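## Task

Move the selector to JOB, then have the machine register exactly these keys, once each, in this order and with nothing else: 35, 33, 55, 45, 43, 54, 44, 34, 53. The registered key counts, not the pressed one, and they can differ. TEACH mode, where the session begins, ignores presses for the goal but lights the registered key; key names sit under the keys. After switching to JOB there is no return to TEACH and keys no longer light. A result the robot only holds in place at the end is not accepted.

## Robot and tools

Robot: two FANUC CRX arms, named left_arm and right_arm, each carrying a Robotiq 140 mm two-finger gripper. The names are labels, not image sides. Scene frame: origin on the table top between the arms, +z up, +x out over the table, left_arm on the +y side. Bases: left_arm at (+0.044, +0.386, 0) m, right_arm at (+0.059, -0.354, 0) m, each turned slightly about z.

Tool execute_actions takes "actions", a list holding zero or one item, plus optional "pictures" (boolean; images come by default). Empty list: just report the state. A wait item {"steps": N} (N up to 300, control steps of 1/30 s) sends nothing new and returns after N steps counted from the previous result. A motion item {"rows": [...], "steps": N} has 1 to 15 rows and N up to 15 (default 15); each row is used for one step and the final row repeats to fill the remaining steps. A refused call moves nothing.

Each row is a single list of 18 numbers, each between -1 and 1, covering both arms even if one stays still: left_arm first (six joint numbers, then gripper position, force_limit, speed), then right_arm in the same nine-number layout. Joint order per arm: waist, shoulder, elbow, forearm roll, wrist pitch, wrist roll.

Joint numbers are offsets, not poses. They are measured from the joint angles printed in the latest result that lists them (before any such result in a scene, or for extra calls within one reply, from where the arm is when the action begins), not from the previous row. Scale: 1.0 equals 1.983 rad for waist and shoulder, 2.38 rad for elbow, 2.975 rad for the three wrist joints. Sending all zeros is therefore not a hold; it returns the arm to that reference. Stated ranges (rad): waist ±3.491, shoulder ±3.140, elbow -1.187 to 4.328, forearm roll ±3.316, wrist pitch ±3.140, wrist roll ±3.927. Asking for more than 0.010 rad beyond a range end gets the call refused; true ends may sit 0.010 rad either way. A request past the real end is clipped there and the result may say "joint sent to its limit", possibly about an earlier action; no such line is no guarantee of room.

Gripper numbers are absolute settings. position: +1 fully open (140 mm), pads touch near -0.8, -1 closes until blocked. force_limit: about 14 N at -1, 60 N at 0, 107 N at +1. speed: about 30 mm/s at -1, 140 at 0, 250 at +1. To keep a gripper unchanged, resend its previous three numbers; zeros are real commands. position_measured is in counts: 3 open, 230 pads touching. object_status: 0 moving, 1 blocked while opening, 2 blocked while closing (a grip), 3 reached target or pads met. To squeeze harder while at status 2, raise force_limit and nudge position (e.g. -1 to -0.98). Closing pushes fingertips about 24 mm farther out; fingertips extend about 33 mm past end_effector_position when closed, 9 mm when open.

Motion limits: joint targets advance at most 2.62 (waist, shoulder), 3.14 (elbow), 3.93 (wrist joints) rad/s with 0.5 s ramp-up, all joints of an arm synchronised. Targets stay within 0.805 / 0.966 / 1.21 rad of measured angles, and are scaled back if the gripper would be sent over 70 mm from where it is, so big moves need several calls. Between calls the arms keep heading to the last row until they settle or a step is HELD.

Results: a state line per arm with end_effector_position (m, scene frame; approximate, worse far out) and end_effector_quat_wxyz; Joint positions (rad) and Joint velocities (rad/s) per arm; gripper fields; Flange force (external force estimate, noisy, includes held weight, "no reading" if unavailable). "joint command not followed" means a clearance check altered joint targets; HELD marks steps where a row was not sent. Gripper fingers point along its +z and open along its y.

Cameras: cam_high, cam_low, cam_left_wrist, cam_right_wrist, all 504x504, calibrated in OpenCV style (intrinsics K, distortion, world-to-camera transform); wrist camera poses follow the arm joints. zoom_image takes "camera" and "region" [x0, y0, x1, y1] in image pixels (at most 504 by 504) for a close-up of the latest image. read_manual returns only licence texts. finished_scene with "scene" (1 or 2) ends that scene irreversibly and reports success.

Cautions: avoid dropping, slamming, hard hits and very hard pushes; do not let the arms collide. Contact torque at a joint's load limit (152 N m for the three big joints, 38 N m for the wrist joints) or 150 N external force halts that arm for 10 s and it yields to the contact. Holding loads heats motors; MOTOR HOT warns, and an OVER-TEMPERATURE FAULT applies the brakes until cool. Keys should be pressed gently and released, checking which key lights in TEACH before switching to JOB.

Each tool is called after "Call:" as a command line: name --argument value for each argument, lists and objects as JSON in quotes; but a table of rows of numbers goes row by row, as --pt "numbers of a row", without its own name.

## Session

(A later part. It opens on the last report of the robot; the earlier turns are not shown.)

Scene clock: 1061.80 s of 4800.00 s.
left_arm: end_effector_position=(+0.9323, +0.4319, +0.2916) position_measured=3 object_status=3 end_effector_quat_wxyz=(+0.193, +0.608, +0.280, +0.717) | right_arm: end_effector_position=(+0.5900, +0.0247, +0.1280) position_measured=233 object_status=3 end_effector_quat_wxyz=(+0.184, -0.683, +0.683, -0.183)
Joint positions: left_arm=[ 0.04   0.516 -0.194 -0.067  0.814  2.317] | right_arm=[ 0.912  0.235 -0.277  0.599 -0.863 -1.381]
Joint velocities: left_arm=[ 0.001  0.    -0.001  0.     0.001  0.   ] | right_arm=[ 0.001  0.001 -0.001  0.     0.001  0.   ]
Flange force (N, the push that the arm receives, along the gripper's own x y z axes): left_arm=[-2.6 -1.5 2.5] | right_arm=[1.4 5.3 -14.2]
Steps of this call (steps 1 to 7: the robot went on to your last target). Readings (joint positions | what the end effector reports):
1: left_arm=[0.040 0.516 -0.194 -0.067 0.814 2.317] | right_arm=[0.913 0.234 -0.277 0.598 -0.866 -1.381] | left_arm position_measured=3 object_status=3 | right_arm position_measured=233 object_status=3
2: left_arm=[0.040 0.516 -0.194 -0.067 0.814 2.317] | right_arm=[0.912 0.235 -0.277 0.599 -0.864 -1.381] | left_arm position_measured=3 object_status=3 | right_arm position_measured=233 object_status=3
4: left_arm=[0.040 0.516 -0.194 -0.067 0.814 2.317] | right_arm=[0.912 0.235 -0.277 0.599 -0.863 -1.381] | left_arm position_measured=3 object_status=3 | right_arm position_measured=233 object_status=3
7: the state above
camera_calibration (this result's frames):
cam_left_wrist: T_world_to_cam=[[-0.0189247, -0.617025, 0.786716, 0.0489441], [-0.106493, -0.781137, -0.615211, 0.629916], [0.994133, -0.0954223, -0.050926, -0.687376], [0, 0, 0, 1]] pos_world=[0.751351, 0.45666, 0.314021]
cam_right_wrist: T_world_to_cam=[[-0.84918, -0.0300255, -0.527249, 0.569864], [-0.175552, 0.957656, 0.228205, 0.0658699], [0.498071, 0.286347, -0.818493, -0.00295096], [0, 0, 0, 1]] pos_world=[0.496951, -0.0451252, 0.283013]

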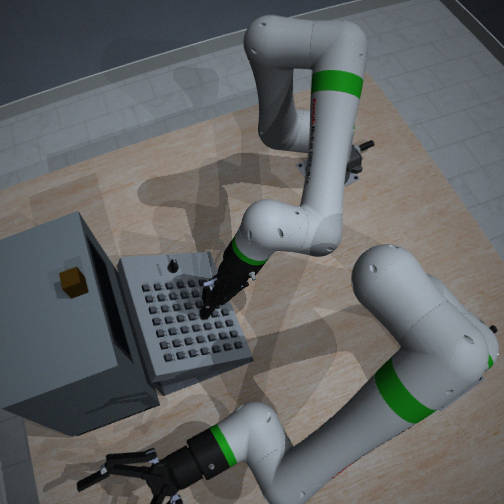

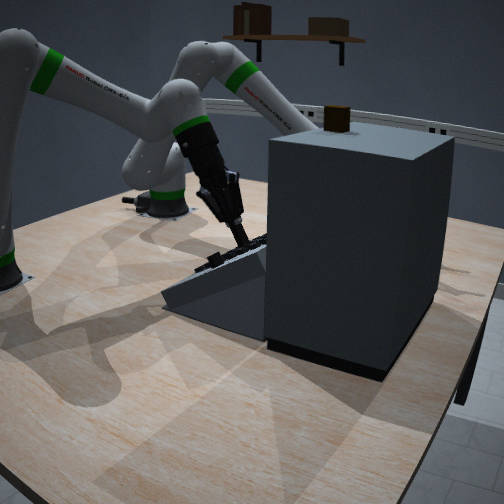

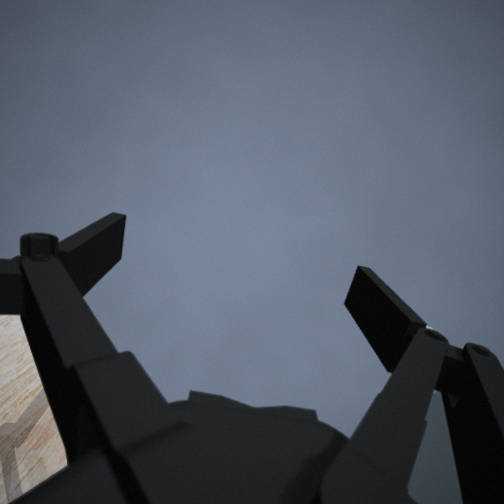

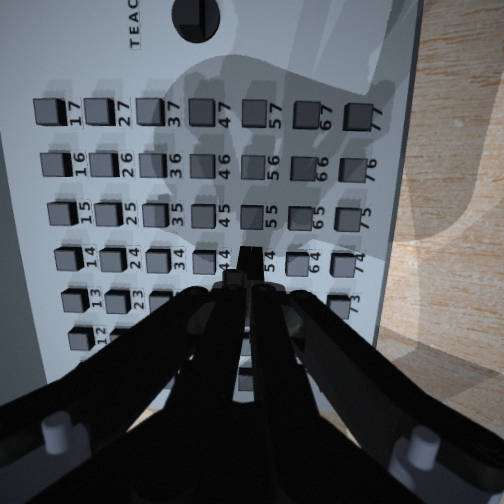

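Call:
execute_actions --actions '[{"rows": [[0,0,0,0,0,0,1,0,0, 0.00389,-0.00611,0.00144,-0.00219,-0.00559,0.00141,-1,0,1],[0,0,0,0,0,0,1,0,0, 0.00389,-0.00611,0.00144,-0.00219,-0.00559,0.00141,-1,0,1],[0,0,0,0,0,0,1,0,0, 0.00389,-0.00611,0.00144,-0.00219,-0.00559,0.00141,-1,0,1],[0,0,0,0,0,0,1,0,0, 0.0088,-0.05262,-0.0653,0.00928,0.01116,-0.01861,-1,0,1],[0,0,0,0,0,0,1,0,0, 0.0088,-0.05262,-0.0653,0.00928,0.01116,-0.01861,-1,0,1],[0,0,0,0,0,0,1,0,0, 0.0088,-0.05262,-0.0653,0.00928,0.01116,-0.01861,-1,0,1],[0,0,0,0,0,0,1,0,0, 0.0088,-0.05262,-0.0653,0.00928,0.01116,-0.01861,-1,0,1],[0,0,0,0,0,0,1,0,0, 0.0088,-0.05262,-0.0653,0.00928,0.01116,-0.01861,-1,0,1],[0,0,0,0,0,0,1,0,0, 0.0088,-0.05262,-0.0653,0.00928,0.01116,-0.01861,-1,0,1],[0,0,0,0,0,0,1,0,0, 0.0088,-0.05262,-0.0653,0.00928,0.01116,-0.01861,-1,0,1],[0,0,0,0,0,0,1,0,0, 0.0088,-0.05262,-0.0653,0.00928,0.01116,-0.01861,-1,0,1],[0,0,0,0,0,0,1,0,0, 0.0088,-0.05262,-0.0653,0.00928,0.01116,-0.01861,-1,0,1],[0,0,0,0,0,0,1,0,0, 0.0088,-0.05262,-0.0653,0.00928,0.01116,-0.01861,-1,0,1],[0,0,0,0,0,0,1,0,0, 0.004207,-0.045803,-0.066969,0.012292,0.017418,-0.020556,-1,0,1]], "steps": 15}]' --pictures false

Call:
execute_actions --actions '[{"steps": 8}]' --pictures true

Call:
execute_actions --actions '[{"rows": [[0,0,0,0,0,0,1,0,0, 0.00452,-0.00671,0.00165,-0.00297,-0.00616,0.00192,-1,0,1],[0,0,0,0,0,0,1,0,0, 0.00452,-0.00671,0.00165,-0.00297,-0.00616,0.00192,-1,0,1],[0,0,0,0,0,0,1,0,0, 0.00452,-0.00671,0.00165,-0.00297,-0.00616,0.00192,-1,0,1],[0,0,0,0,0,0,1,0,0, -0.01931,0.01102,0.03969,-0.01435,-0.01361,0.03122,-1,0,1],[0,0,0,0,0,0,1,0,0, -0.01931,0.01102,0.03969,-0.01435,-0.01361,0.03122,-1,0,1],[0,0,0,0,0,0,1,0,0, -0.01931,0.01102,0.03969,-0.01435,-0.01361,0.03122,-1,0,1],[0,0,0,0,0,0,1,0,0, -0.01931,0.01102,0.03969,-0.01435,-0.01361,0.03122,-1,0,1],[0,0,0,0,0,0,1,0,0, -0.01931,0.01102,0.03969,-0.01435,-0.01361,0.03122,-1,0,1],[0,0,0,0,0,0,1,0,0, -0.01931,0.01102,0.03969,-0.01435,-0.01361,0.03122,-1,0,1],[0,0,0,0,0,0,1,0,0, -0.01931,0.01102,0.03969,-0.01435,-0.01361,0.03122,-1,0,1],[0,0,0,0,0,0,1,0,0, -0.01931,0.01102,0.03969,-0.01435,-0.01361,0.03122,-1,0,1],[0,0,0,0,0,0,1,0,0, -0.023363,0.017261,0.038122,-0.011994,-0.007821,0.029697,-1,0,1]], "steps": 15}]' --pictures false

Call:
execute_actions --actions '[{"steps": 6}]' --pictures false

Call:
execute_actions --actions '[{"rows": [[0,0,0,0,0,0,1,0,0, 0.00416,-0.0064,0.00161,-0.00241,-0.00593,0.00156,-1,0,1],[0,0,0,0,0,0,1,0,0, 0.00416,-0.0064,0.00161,-0.00241,-0.00593,0.00156,-1,0,1],[0,0,0,0,0,0,1,0,0, 0.00416,-0.0064,0.00161,-0.00241,-0.00593,0.00156,-1,0,1],[0,0,0,0,0,0,1,0,0, -0.01818,0.01344,0.04188,-0.01373,-0.01469,0.02964,-1,0,1],[0,0,0,0,0,0,1,0,0, -0.01818,0.01344,0.04188,-0.01373,-0.01469,0.02964,-1,0,1],[0,0,0,0,0,0,1,0,0, -0.01818,0.01344,0.04188,-0.01373,-0.01469,0.02964,-1,0,1],[0,0,0,0,0,0,1,0,0, -0.01818,0.01344,0.04188,-0.01373,-0.01469,0.02964,-1,0,1],[0,0,0,0,0,0,1,0,0, -0.01818,0.01344,0.04188,-0.01373,-0.01469,0.02964,-1,0,1],[0,0,0,0,0,0,1,0,0, -0.01818,0.01344,0.04188,-0.01373,-0.01469,0.02964,-1,0,1],[0,0,0,0,0,0,1,0,0, -0.01818,0.01344,0.04188,-0.01373,-0.01469,0.02964,-1,0,1],[0,0,0,0,0,0,1,0,0, -0.01818,0.01344,0.04188,-0.01373,-0.01469,0.02964,-1,0,1],[0,0,0,0,0,0,1,0,0, -0.021806,0.019525,0.040524,-0.011854,-0.009188,0.028422,-1,0,1]], "steps": 15}]' --pictures false

Call:
execute_actions --actions '[{"steps": 6}]' --pictures true

Call:
execute_actions --actions '[{"rows": [[0,0,0,0,0,0,1,0,0, 0.00365,-0.00614,0.00137,-0.00189,-0.00554,0.00123,-1,0,1],[0,0,0,0,0,0,1,0,0, 0.00365,-0.00614,0.00137,-0.00189,-0.00554,0.00123,-1,0,1],[0,0,0,0,0,0,1,0,0, 0.00365,-0.00614,0.00137,-0.00189,-0.00554,0.00123,-1,0,1],[0,0,0,0,0,0,1,0,0, 0.07027,-0.01285,-0.04806,0.02061,0.00182,-0.06672,-1,0,1],[0,0,0,0,0,0,1,0,0, 0.07027,-0.01285,-0.04806,0.02061,0.00182,-0.06672,-1,0,1],[0,0,0,0,0,0,1,0,0, 0.07027,-0.01285,-0.04806,0.02061,0.00182,-0.06672,-1,0,1],[0,0,0,0,0,0,1,0,0, 0.07027,-0.01285,-0.04806,0.02061,0.00182,-0.06672,-1,0,1],[0,0,0,0,0,0,1,0,0, 0.07027,-0.01285,-0.04806,0.02061,0.00182,-0.06672,-1,0,1],[0,0,0,0,0,0,1,0,0, 0.07027,-0.01285,-0.04806,0.02061,0.00182,-0.06672,-1,0,1],[0,0,0,0,0,0,1,0,0, 0.07027,-0.01285,-0.04806,0.02061,0.00182,-0.06672,-1,0,1],[0,0,0,0,0,0,1,0,0, 0.07027,-0.01285,-0.04806,0.02061,0.00182,-0.06672,-1,0,1],[0,0,0,0,0,0,1,0,0, 0.07027,-0.01285,-0.04806,0.02061,0.00182,-0.06672,-1,0,1],[0,0,0,0,0,0,1,0,0, 0.07027,-0.01285,-0.04806,0.02061,0.00182,-0.06672,-1,0,1],[0,0,0,0,0,0,1,0,0, 0.065798,-0.006304,-0.04976,0.023361,0.007932,-0.068478,-1,0,1]], "steps": 15}]' --pictures false

Call:
execute_actions --actions '[{"steps": 8}]' --pictures true

Call:
execute_actions --actions '[{"rows": [[0,0,0,0,0,0,1,0,0, 0.01077,-0.01576,0.00408,-0.00663,-0.01471,0.00424,-1,0,1]], "steps": 9}]' --pictures false

Scene clock: 1157.60 s of 4800.00 s.
left_arm: end_effector_position=(+0.9323, +0.4319, +0.2916) position_measured=3 object_status=3 end_effector_quat_wxyz=(+0.193, +0.608, +0.280, +0.717) | right_arm: end_effector_position=(+0.5586, -0.0097, +0.1160) position_measured=233 object_status=3 end_effector_quat_wxyz=(+0.184, -0.683, +0.683, -0.183)
Joint positions: left_arm=[ 0.04   0.516 -0.194 -0.067  0.814  2.317] | right_arm=[ 0.926  0.134 -0.434  0.63  -0.824 -1.438]
Joint velocities: left_arm=[ 0.    -0.    -0.001 -0.     0.    -0.001] | right_arm=[-0.099  0.141 -0.043  0.102  0.207 -0.067]
Flange force (N, the push that the arm receives, along the gripper's own x y z axes): left_arm=[-4.0 -0.2 -1.1] | right_arm=[8.1 2.6 -30.4]
Steps of this call (steps 1 to 15: the robot went on to your last target; steps 16 to 90: nothing new was sent; then 92.30 s passed at rest; steps 91 to 105: all 15 steps of this action). Readings (joint positions | what the end effector reports):
91: left_arm=[0.040 0.516 -0.194 -0.067 0.814 2.317] | right_arm=[0.912 0.235 -0.277 0.599 -0.863 -1.381] | left_arm position_measured=3 object_status=3 | right_arm position_measured=233 object_status=3
92: left_arm=[0.040 0.516 -0.194 -0.067 0.814 2.317] | right_arm=[0.914 0.233 -0.277 0.597 -0.868 -1.381] | left_arm position_measured=3 object_status=3 | right_arm position_measured=233 object_status=3
94: left_arm=[0.040 0.516 -0.194 -0.067 0.814 2.317] | right_arm=[0.918 0.225 -0.275 0.594 -0.877 -1.379] | left_arm position_measured=3 object_status=3 | right_arm position_measured=233 object_status=3
98: left_arm=[0.040 0.516 -0.194 -0.067 0.814 2.317] | right_arm=[0.924 0.183 -0.333 0.606 -0.859 -1.400] | left_arm position_measured=3 object_status=3 | right_arm position_measured=233 object_status=3
105: the state above

Scene clock: 1157.87 s of 4800.00 s.
left_arm: end_effector_position=(+0.9323, +0.4319, +0.2916) position_measured=3 object_status=3 end_effector_quat_wxyz=(+0.193, +0.608, +0.280, +0.717) | right_arm: end_effector_position=(+0.5613, -0.0100, +0.1106) position_measured=233 object_status=3 end_effector_quat_wxyz=(+0.184, -0.683, +0.683, -0.183)
Joint positions: left_arm=[ 0.04   0.516 -0.194 -0.067  0.814  2.317] | right_arm=[ 0.92   0.144 -0.437  0.636 -0.811 -1.443]
Joint velocities: left_arm=[-0.     0.    -0.    -0.     0.001  0.   ] | right_arm=[-0.002  0.001 -0.     0.     0.     0.   ]
Flange force (N, the push that the arm receives, along the gripper's own x y z axes): left_arm=[-4.6 -2.5 3.3] | right_arm=[-1.7 3.1 -10.6]
Steps of this call (steps 1 to 8: the robot went on to your last target). Readings (joint positions | what the end effector reports):
1: left_arm=[0.040 0.516 -0.194 -0.067 0.814 2.317] | right_arm=[0.923 0.139 -0.435 0.633 -0.818 -1.441] | left_arm position_measured=3 object_status=3 | right_arm position_measured=233 object_status=3
2: left_arm=[0.040 0.516 -0.194 -0.067 0.814 2.317] | right_arm=[0.921 0.142 -0.436 0.635 -0.814 -1.442] | left_arm position_measured=3 object_status=3 | right_arm position_measured=233 object_status=3
4: left_arm=[0.040 0.516 -0.194 -0.067 0.814 2.317] | right_arm=[0.920 0.144 -0.437 0.636 -0.812 -1.442] | left_arm position_measured=3 object_status=3 | right_arm position_measured=233 object_status=3
8: the state above
camera_calibration (this result's frames):
cam_left_wrist: T_world_to_cam=[[-0.0189244, -0.617025, 0.786716, 0.0489441], [-0.106493, -0.781137, -0.615211, 0.629916], [0.994133, -0.0954221, -0.0509262, -0.687376], [0, 0, 0, 1]] pos_world=[0.751351, 0.45666, 0.314021]
cam_right_wrist: T_world_to_cam=[[-0.849158, -0.0300736, -0.527281, 0.535282], [-0.175724, 0.957583, 0.228378, 0.0981577], [0.498047, 0.286585, -0.818424, 0.00703772], [0, 0, 0, 1]] pos_world=[0.468283, -0.0799132, 0.265587]

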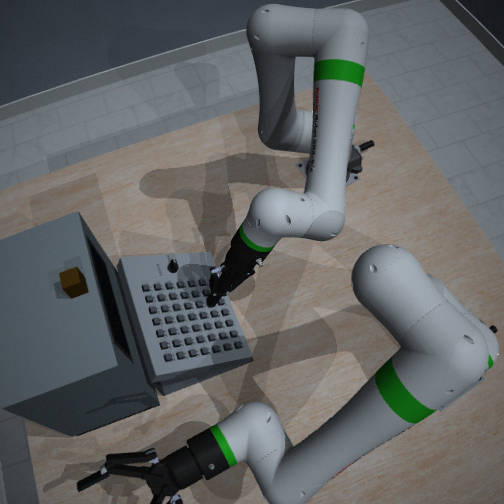

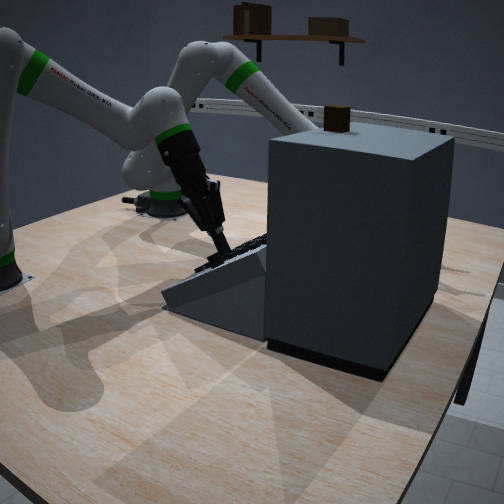

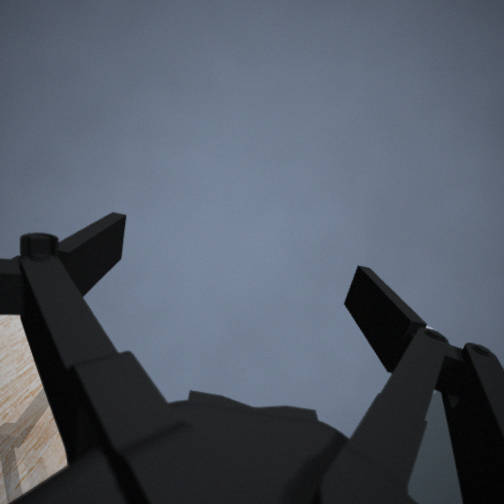

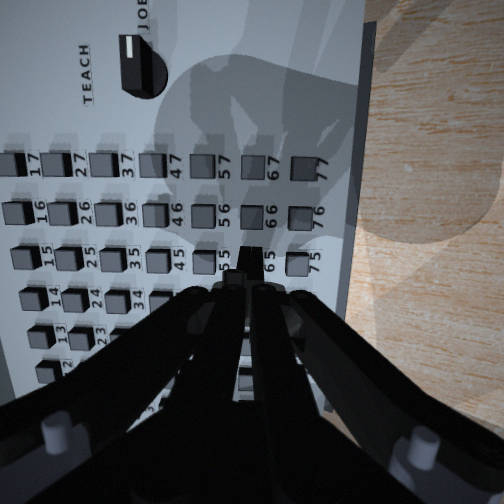

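Scene clock: 1158.37 s of 4800.00 s.
left_arm: end_effector_position=(+0.9323, +0.4319, +0.2916) position_measured=3 object_status=3 end_effector_quat_wxyz=(+0.193, +0.608, +0.280, +0.717) | right_arm: end_effector_position=(+0.5901, -0.0093, +0.1289) position_measured=233 object_status=3 end_effector_quat_wxyz=(+0.183, -0.683, +0.682, -0.183)
Joint positions: left_arm=[ 0.04   0.516 -0.194 -0.067  0.814  2.317] | right_arm=[ 0.875  0.177 -0.345  0.599 -0.837 -1.353]
Joint velocities: left_arm=[ 0.001 -0.001  0.001  0.     0.001 -0.001] | right_arm=[-0.029  0.044 -0.014  0.025  0.062 -0.023]
Flange force (N, the push that the arm receives, along the gripper's own x y z axes): left_arm=[-4.0 0.4 4.3] | right_arm=[-4.2 0.2 8.1]
Steps of this call (steps 1 to 15: all 15 steps of this action). Readings (joint positions | what the end effector reports):
1: left_arm=[0.040 0.516 -0.194 -0.067 0.814 2.317] | right_arm=[0.920 0.144 -0.437 0.636 -0.811 -1.443] | left_arm position_measured=3 object_status=3 | right_arm position_measured=233 object_status=3
2: left_arm=[0.040 0.516 -0.194 -0.067 0.814 2.317] | right_arm=[0.922 0.142 -0.436 0.634 -0.816 -1.442] | left_arm position_measured=3 object_status=3 | right_arm position_measured=233 object_status=3
4: left_arm=[0.040 0.516 -0.194 -0.067 0.814 2.317] | right_arm=[0.927 0.134 -0.433 0.628 -0.827 -1.438] | left_arm position_measured=3 object_status=3 | right_arm position_measured=233 object_status=3
8: left_arm=[0.040 0.516 -0.194 -0.067 0.814 2.317] | right_arm=[0.900 0.152 -0.375 0.604 -0.845 -1.381] | left_arm position_measured=3 object_status=3 | right_arm position_measured=233 object_status=3
15: the state above

Scene clock: 1158.57 s of 4800.00 s.
left_arm: end_effector_position=(+0.9323, +0.4319, +0.2916) position_measured=3 object_status=3 end_effector_quat_wxyz=(+0.193, +0.608, +0.280, +0.717) | right_arm: end_effector_position=(+0.5906, -0.0093, +0.1281) position_measured=233 object_status=3 end_effector_quat_wxyz=(+0.184, -0.683, +0.683, -0.183)
Joint positions: left_arm=[ 0.04   0.516 -0.194 -0.067  0.814  2.317] | right_arm=[ 0.874  0.179 -0.346  0.6   -0.835 -1.354]
Joint velocities: left_arm=[ 0.001  0.001  0.     0.    -0.002  0.001] | right_arm=[-0.001 -0.     0.001  0.     0.001 -0.001]
Flange force (N, the push that the arm receives, along the gripper's own x y z axes): left_arm=[-4.7 -1.4 2.7] | right_arm=[-2.7 2.6 -8.4]
Steps of this call (steps 1 to 6: the robot went on to your last target). Readings (joint positions | what the end effector reports):
1: left_arm=[0.040 0.516 -0.194 -0.067 0.814 2.317] | right_arm=[0.874 0.178 -0.346 0.600 -0.836 -1.353] | left_arm position_measured=3 object_status=3 | right_arm position_measured=233 object_status=3
2: left_arm=[0.040 0.516 -0.194 -0.067 0.814 2.317] | right_arm=[0.874 0.178 -0.346 0.600 -0.835 -1.354] | left_arm position_measured=3 object_status=3 | right_arm position_measured=233 object_status=3
4: left_arm=[0.040 0.516 -0.194 -0.067 0.814 2.317] | right_arm=[0.874 0.179 -0.346 0.600 -0.835 -1.354] | left_arm position_measured=3 object_status=3 | right_arm position_measured=233 object_status=3
6: the state above

Scene clock: 1159.07 s of 4800.00 s.
left_arm: end_effector_position=(+0.9323, +0.4319, +0.2916) position_measured=3 object_status=3 end_effector_quat_wxyz=(+0.193, +0.608, +0.280, +0.717) | right_arm: end_effector_position=(+0.6195, -0.0086, +0.1462) position_measured=233 object_status=3 end_effector_quat_wxyz=(+0.183, -0.684, +0.682, -0.183)
Joint positions: left_arm=[ 0.04   0.516 -0.194 -0.067  0.814  2.317] | right_arm=[ 0.832  0.216 -0.249  0.564 -0.865 -1.268]
Joint velocities: left_arm=[-0.    -0.    -0.001 -0.    -0.002  0.   ] | right_arm=[-0.028  0.043 -0.009  0.021  0.057 -0.021]
Flange force (N, the push that the arm receives, along the gripper's own x y z axes): left_arm=[-3.7 0.4 1.7] | right_arm=[-6.4 -2.5 6.4]
Steps of this call (steps 1 to 15: all 15 steps of this action). Readings (joint positions | what the end effector reports):
1: left_arm=[0.040 0.516 -0.194 -0.067 0.814 2.317] | right_arm=[0.874 0.179 -0.346 0.600 -0.835 -1.354] | left_arm position_measured=3 object_status=3 | right_arm position_measured=233 object_status=3
2: left_arm=[0.040 0.516 -0.194 -0.067 0.814 2.317] | right_arm=[0.876 0.176 -0.345 0.599 -0.839 -1.354] | left_arm position_measured=3 object_status=3 | right_arm position_measured=233 object_status=3
4: left_arm=[0.040 0.516 -0.194 -0.067 0.814 2.317] | right_arm=[0.880 0.168 -0.342 0.594 -0.850 -1.351] | left_arm position_measured=3 object_status=3 | right_arm position_measured=233 object_status=3
8: left_arm=[0.040 0.516 -0.194 -0.067 0.814 2.317] | right_arm=[0.856 0.188 -0.283 0.571 -0.870 -1.298] | left_arm position_measured=3 object_status=3 | right_arm position_measured=233 object_status=3
15: the state above

Scene clock: 1159.27 s of 4800.00 s.
left_arm: end_effector_position=(+0.9323, +0.4319, +0.2916) position_measured=3 object_status=3 end_effector_quat_wxyz=(+0.193, +0.608, +0.280, +0.717) | right_arm: end_effector_position=(+0.6200, -0.0085, +0.1454) position_measured=233 object_status=3 end_effector_quat_wxyz=(+0.184, -0.683, +0.683, -0.183)
Joint positions: left_arm=[ 0.04   0.516 -0.194 -0.067  0.814  2.317] | right_arm=[ 0.831  0.217 -0.25   0.565 -0.862 -1.269]
Joint velocities: left_arm=[-0.     0.001  0.    -0.     0.001 -0.   ] | right_arm=[-0.001  0.001 -0.     0.001  0.001 -0.002]
Flange force (N, the push that the arm receives, along the gripper's own x y z axes): left_arm=[-3.3 -0.7 4.2] | right_arm=[2.3 8.6 -12.0]
Steps of this call (steps 1 to 6: the robot went on to your last target). Readings (joint positions | what the end effector reports):
1: left_arm=[0.040 0.516 -0.194 -0.067 0.814 2.317] | right_arm=[0.831 0.217 -0.249 0.564 -0.863 -1.269] | left_arm position_measured=3 object_status=3 | right_arm position_measured=233 object_status=3
2: left_arm=[0.040 0.516 -0.194 -0.067 0.814 2.317] | right_arm=[0.831 0.217 -0.249 0.565 -0.863 -1.269] | left_arm position_measured=3 object_status=3 | right_arm position_measured=233 object_status=3
4: left_arm=[0.040 0.516 -0.194 -0.067 0.814 2.317] | right_arm=[0.831 0.217 -0.249 0.565 -0.862 -1.269] | left_arm position_measured=3 object_status=3 | right_arm position_measured=233 object_status=3
6: the state above
camera_calibration (this result's frames):
cam_left_wrist: T_world_to_cam=[[-0.0189244, -0.617025, 0.786716, 0.0489441], [-0.106493, -0.781137, -0.615211, 0.629916], [0.994133, -0.0954221, -0.0509263, -0.687376], [0, 0, 0, 1]] pos_world=[0.751351, 0.45666, 0.314021]
cam_right_wrist: T_world_to_cam=[[-0.849025, -0.030311, -0.527483, 0.603518], [-0.175899, 0.957618, 0.228095, 0.099268], [0.498214, 0.286442, -0.818373, 0.00581537], [0, 0, 0, 1]] pos_world=[0.526965, -0.0784334, 0.300462]

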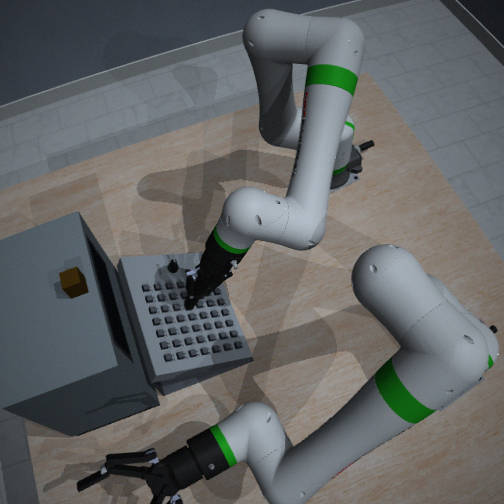

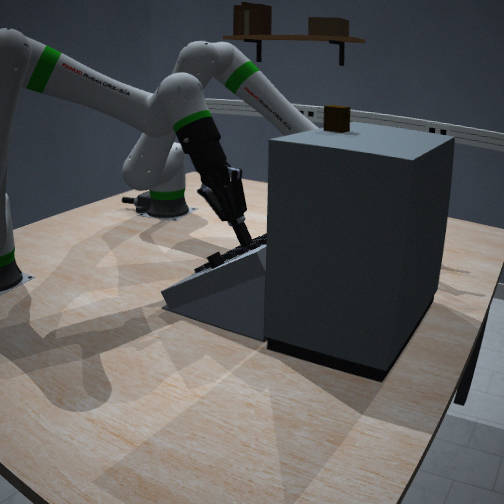

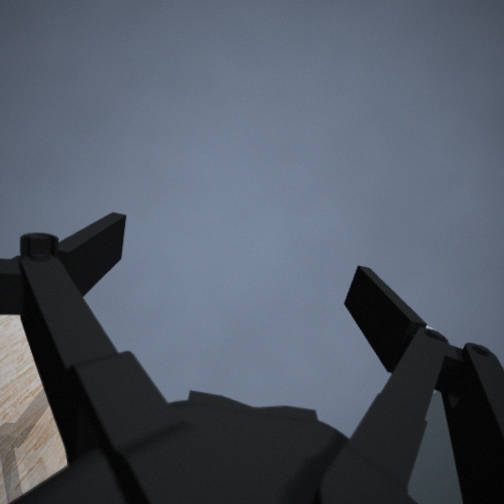

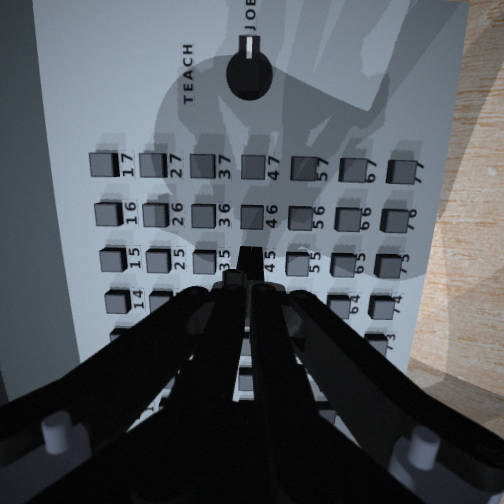

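Scene clock: 1159.77 s of 4800.00 s.
left_arm: end_effector_position=(+0.9323, +0.4319, +0.2916) position_measured=3 object_status=3 end_effector_quat_wxyz=(+0.193, +0.608, +0.280, +0.717) | right_arm: end_effector_position=(+0.5564, +0.0259, +0.1153) position_measured=233 object_status=3 end_effector_quat_wxyz=(+0.184, -0.683, +0.682, -0.183)
Joint positions: left_arm=[ 0.04   0.516 -0.194 -0.067  0.814  2.317] | right_arm=[ 0.967  0.195 -0.365  0.629 -0.851 -1.469]
Joint velocities: left_arm=[ 0.001 -0.     0.     0.    -0.002  0.001] | right_arm=[-0.097  0.139 -0.042  0.096  0.207 -0.064]
Flange force (N, the push that the arm receives, along the gripper's own x y z axes): left_arm=[-3.2 -3.4 4.1] | right_arm=[1.8 1.7 -30.0]
Steps of this call (steps 1 to 15: all 15 steps of this action). Readings (joint positions | what the end effector reports):
1: left_arm=[0.040 0.516 -0.194 -0.067 0.814 2.317] | right_arm=[0.831 0.217 -0.250 0.565 -0.862 -1.269] | left_arm position_measured=3 object_status=3 | right_arm position_measured=233 object_status=3
2: left_arm=[0.040 0.516 -0.194 -0.067 0.814 2.317] | right_arm=[0.832 0.215 -0.249 0.564 -0.866 -1.269] | left_arm position_measured=3 object_status=3 | right_arm position_measured=233 object_status=3
4: left_arm=[0.040 0.516 -0.194 -0.067 0.814 2.317] | right_arm=[0.837 0.207 -0.247 0.561 -0.876 -1.268] | left_arm position_measured=3 object_status=3 | right_arm position_measured=233 object_status=3
8: left_arm=[0.040 0.516 -0.194 -0.067 0.814 2.317] | right_arm=[0.890 0.198 -0.290 0.585 -0.868 -1.340] | left_arm position_measured=3 object_status=3 | right_arm position_measured=233 object_status=3
15: the state above

Scene clock: 1160.03 s of 4800.00 s.
left_arm: end_effector_position=(+0.9323, +0.4319, +0.2916) position_measured=3 object_status=3 end_effector_quat_wxyz=(+0.193, +0.608, +0.280, +0.717) | right_arm: end_effector_position=(+0.5591, +0.0257, +0.1097) position_measured=233 object_status=3 end_effector_quat_wxyz=(+0.184, -0.683, +0.683, -0.183)
Joint positions: left_arm=[ 0.04   0.516 -0.194 -0.067  0.814  2.317] | right_arm=[ 0.961  0.205 -0.368  0.634 -0.839 -1.473]
Joint velocities: left_arm=[ 0.001 -0.001 -0.     0.     0.001  0.   ] | right_arm=[0.002 0.001 0.001 0.001 0.001 0.   ]
Flange force (N, the push that the arm receives, along the gripper's own x y z axes): left_arm=[-3.8 -1.5 0.6] | right_arm=[-2.4 0.8 -9.6]
Steps of this call (steps 1 to 8: the robot went on to your last target). Readings (joint positions | what the end effector reports):
1: left_arm=[0.040 0.516 -0.194 -0.067 0.814 2.317] | right_arm=[0.964 0.200 -0.367 0.631 -0.845 -1.471] | left_arm position_measured=3 object_status=3 | right_arm position_measured=233 object_status=3
2: left_arm=[0.040 0.516 -0.194 -0.067 0.814 2.317] | right_arm=[0.962 0.202 -0.367 0.633 -0.841 -1.472] | left_arm position_measured=3 object_status=3 | right_arm position_measured=233 object_status=3
4: left_arm=[0.040 0.516 -0.194 -0.067 0.814 2.317] | right_arm=[0.961 0.204 -0.368 0.634 -0.839 -1.473] | left_arm position_measured=3 object_status=3 | right_arm position_measured=233 object_status=3
8: the state above
camera_calibration (this result's frames):
cam_left_wrist: T_world_to_cam=[[-0.0189248, -0.617025, 0.786716, 0.0489441], [-0.106493, -0.781137, -0.615211, 0.629916], [0.994133, -0.0954226, -0.0509261, -0.687376], [0, 0, 0, 1]] pos_world=[0.751351, 0.456659, 0.314021]
cam_right_wrist: T_world_to_cam=[[-0.849094, -0.0303191, -0.527372, 0.534028], [-0.176036, 0.957526, 0.228377, 0.0639988], [0.498048, 0.28675, -0.818366, -0.00282481], [0, 0, 0, 1]] pos_world=[0.466113, -0.0442792, 0.264704]

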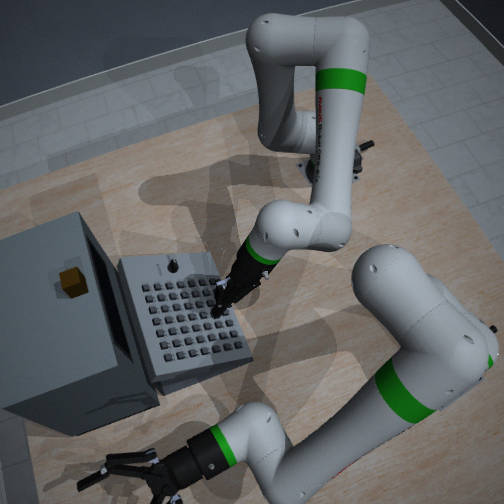

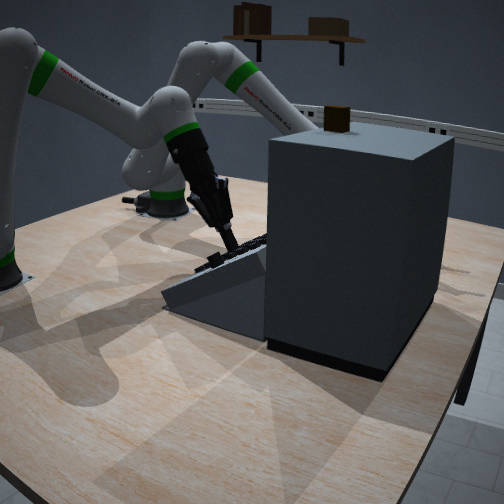

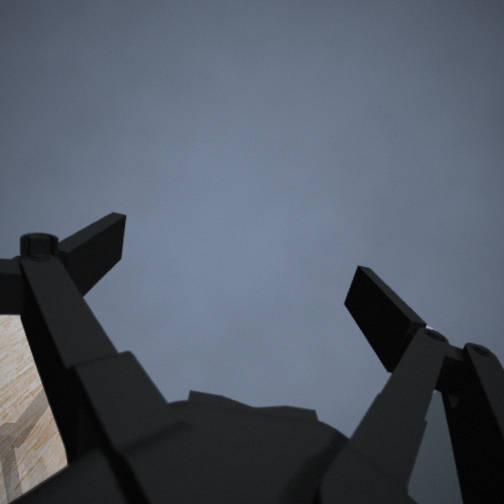

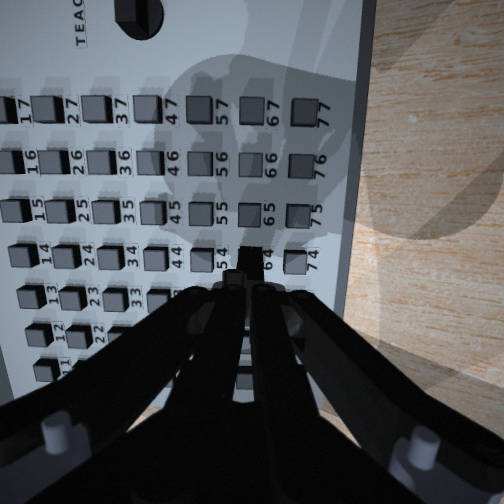

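Scene clock: 1160.33 s of 4800.00 s.
left_arm: end_effector_position=(+0.9323, +0.4319, +0.2916) position_measured=3 object_status=3 end_effector_quat_wxyz=(+0.193, +0.608, +0.280, +0.717) | right_arm: end_effector_position=(+0.5490, +0.0254, +0.1267) position_measured=233 object_status=3 end_effector_quat_wxyz=(+0.183, -0.683, +0.683, -0.183)
Joint positions: left_arm=[ 0.04   0.516 -0.194 -0.067  0.814  2.317] | right_arm=[ 0.982  0.174 -0.358  0.615 -0.882 -1.461]
Joint velocities: left_arm=[ 0.    -0.001 -0.     0.     0.     0.002] | right_arm=[ 0.001 -0.003  0.002 -0.001 -0.003  0.001]
Flange force (N, the push that the arm receives, along the gripper's own x y z axes): left_arm=[-4.9 -0.7 -0.1] | right_arm=[-2.4 0.1 -1.0]
Steps of this call (steps 1 to 9: all 9 steps of this action). Readings (joint positions | what the end effector reports):
1: left_arm=[0.040 0.516 -0.194 -0.067 0.814 2.317] | right_arm=[0.961 0.205 -0.368 0.634 -0.839 -1.473] | left_arm position_measured=3 object_status=3 | right_arm position_measured=233 object_status=3
2: left_arm=[0.040 0.516 -0.194 -0.067 0.814 2.317] | right_arm=[0.963 0.202 -0.367 0.632 -0.843 -1.473] | left_arm position_measured=3 object_status=3 | right_arm position_measured=233 object_status=3
4: left_arm=[0.040 0.516 -0.194 -0.067 0.814 2.317] | right_arm=[0.976 0.183 -0.361 0.621 -0.869 -1.465] | left_arm position_measured=3 object_status=3 | right_arm position_measured=233 object_status=3
8: left_arm=[0.040 0.516 -0.194 -0.067 0.814 2.317] | right_arm=[0.982 0.174 -0.358 0.615 -0.882 -1.461] | left_arm position_measured=3 object_status=3 | right_arm position_measured=233 object_status=3
9: the state above

Call:
finished_scene --scene 2

The scene is finished: the task was done.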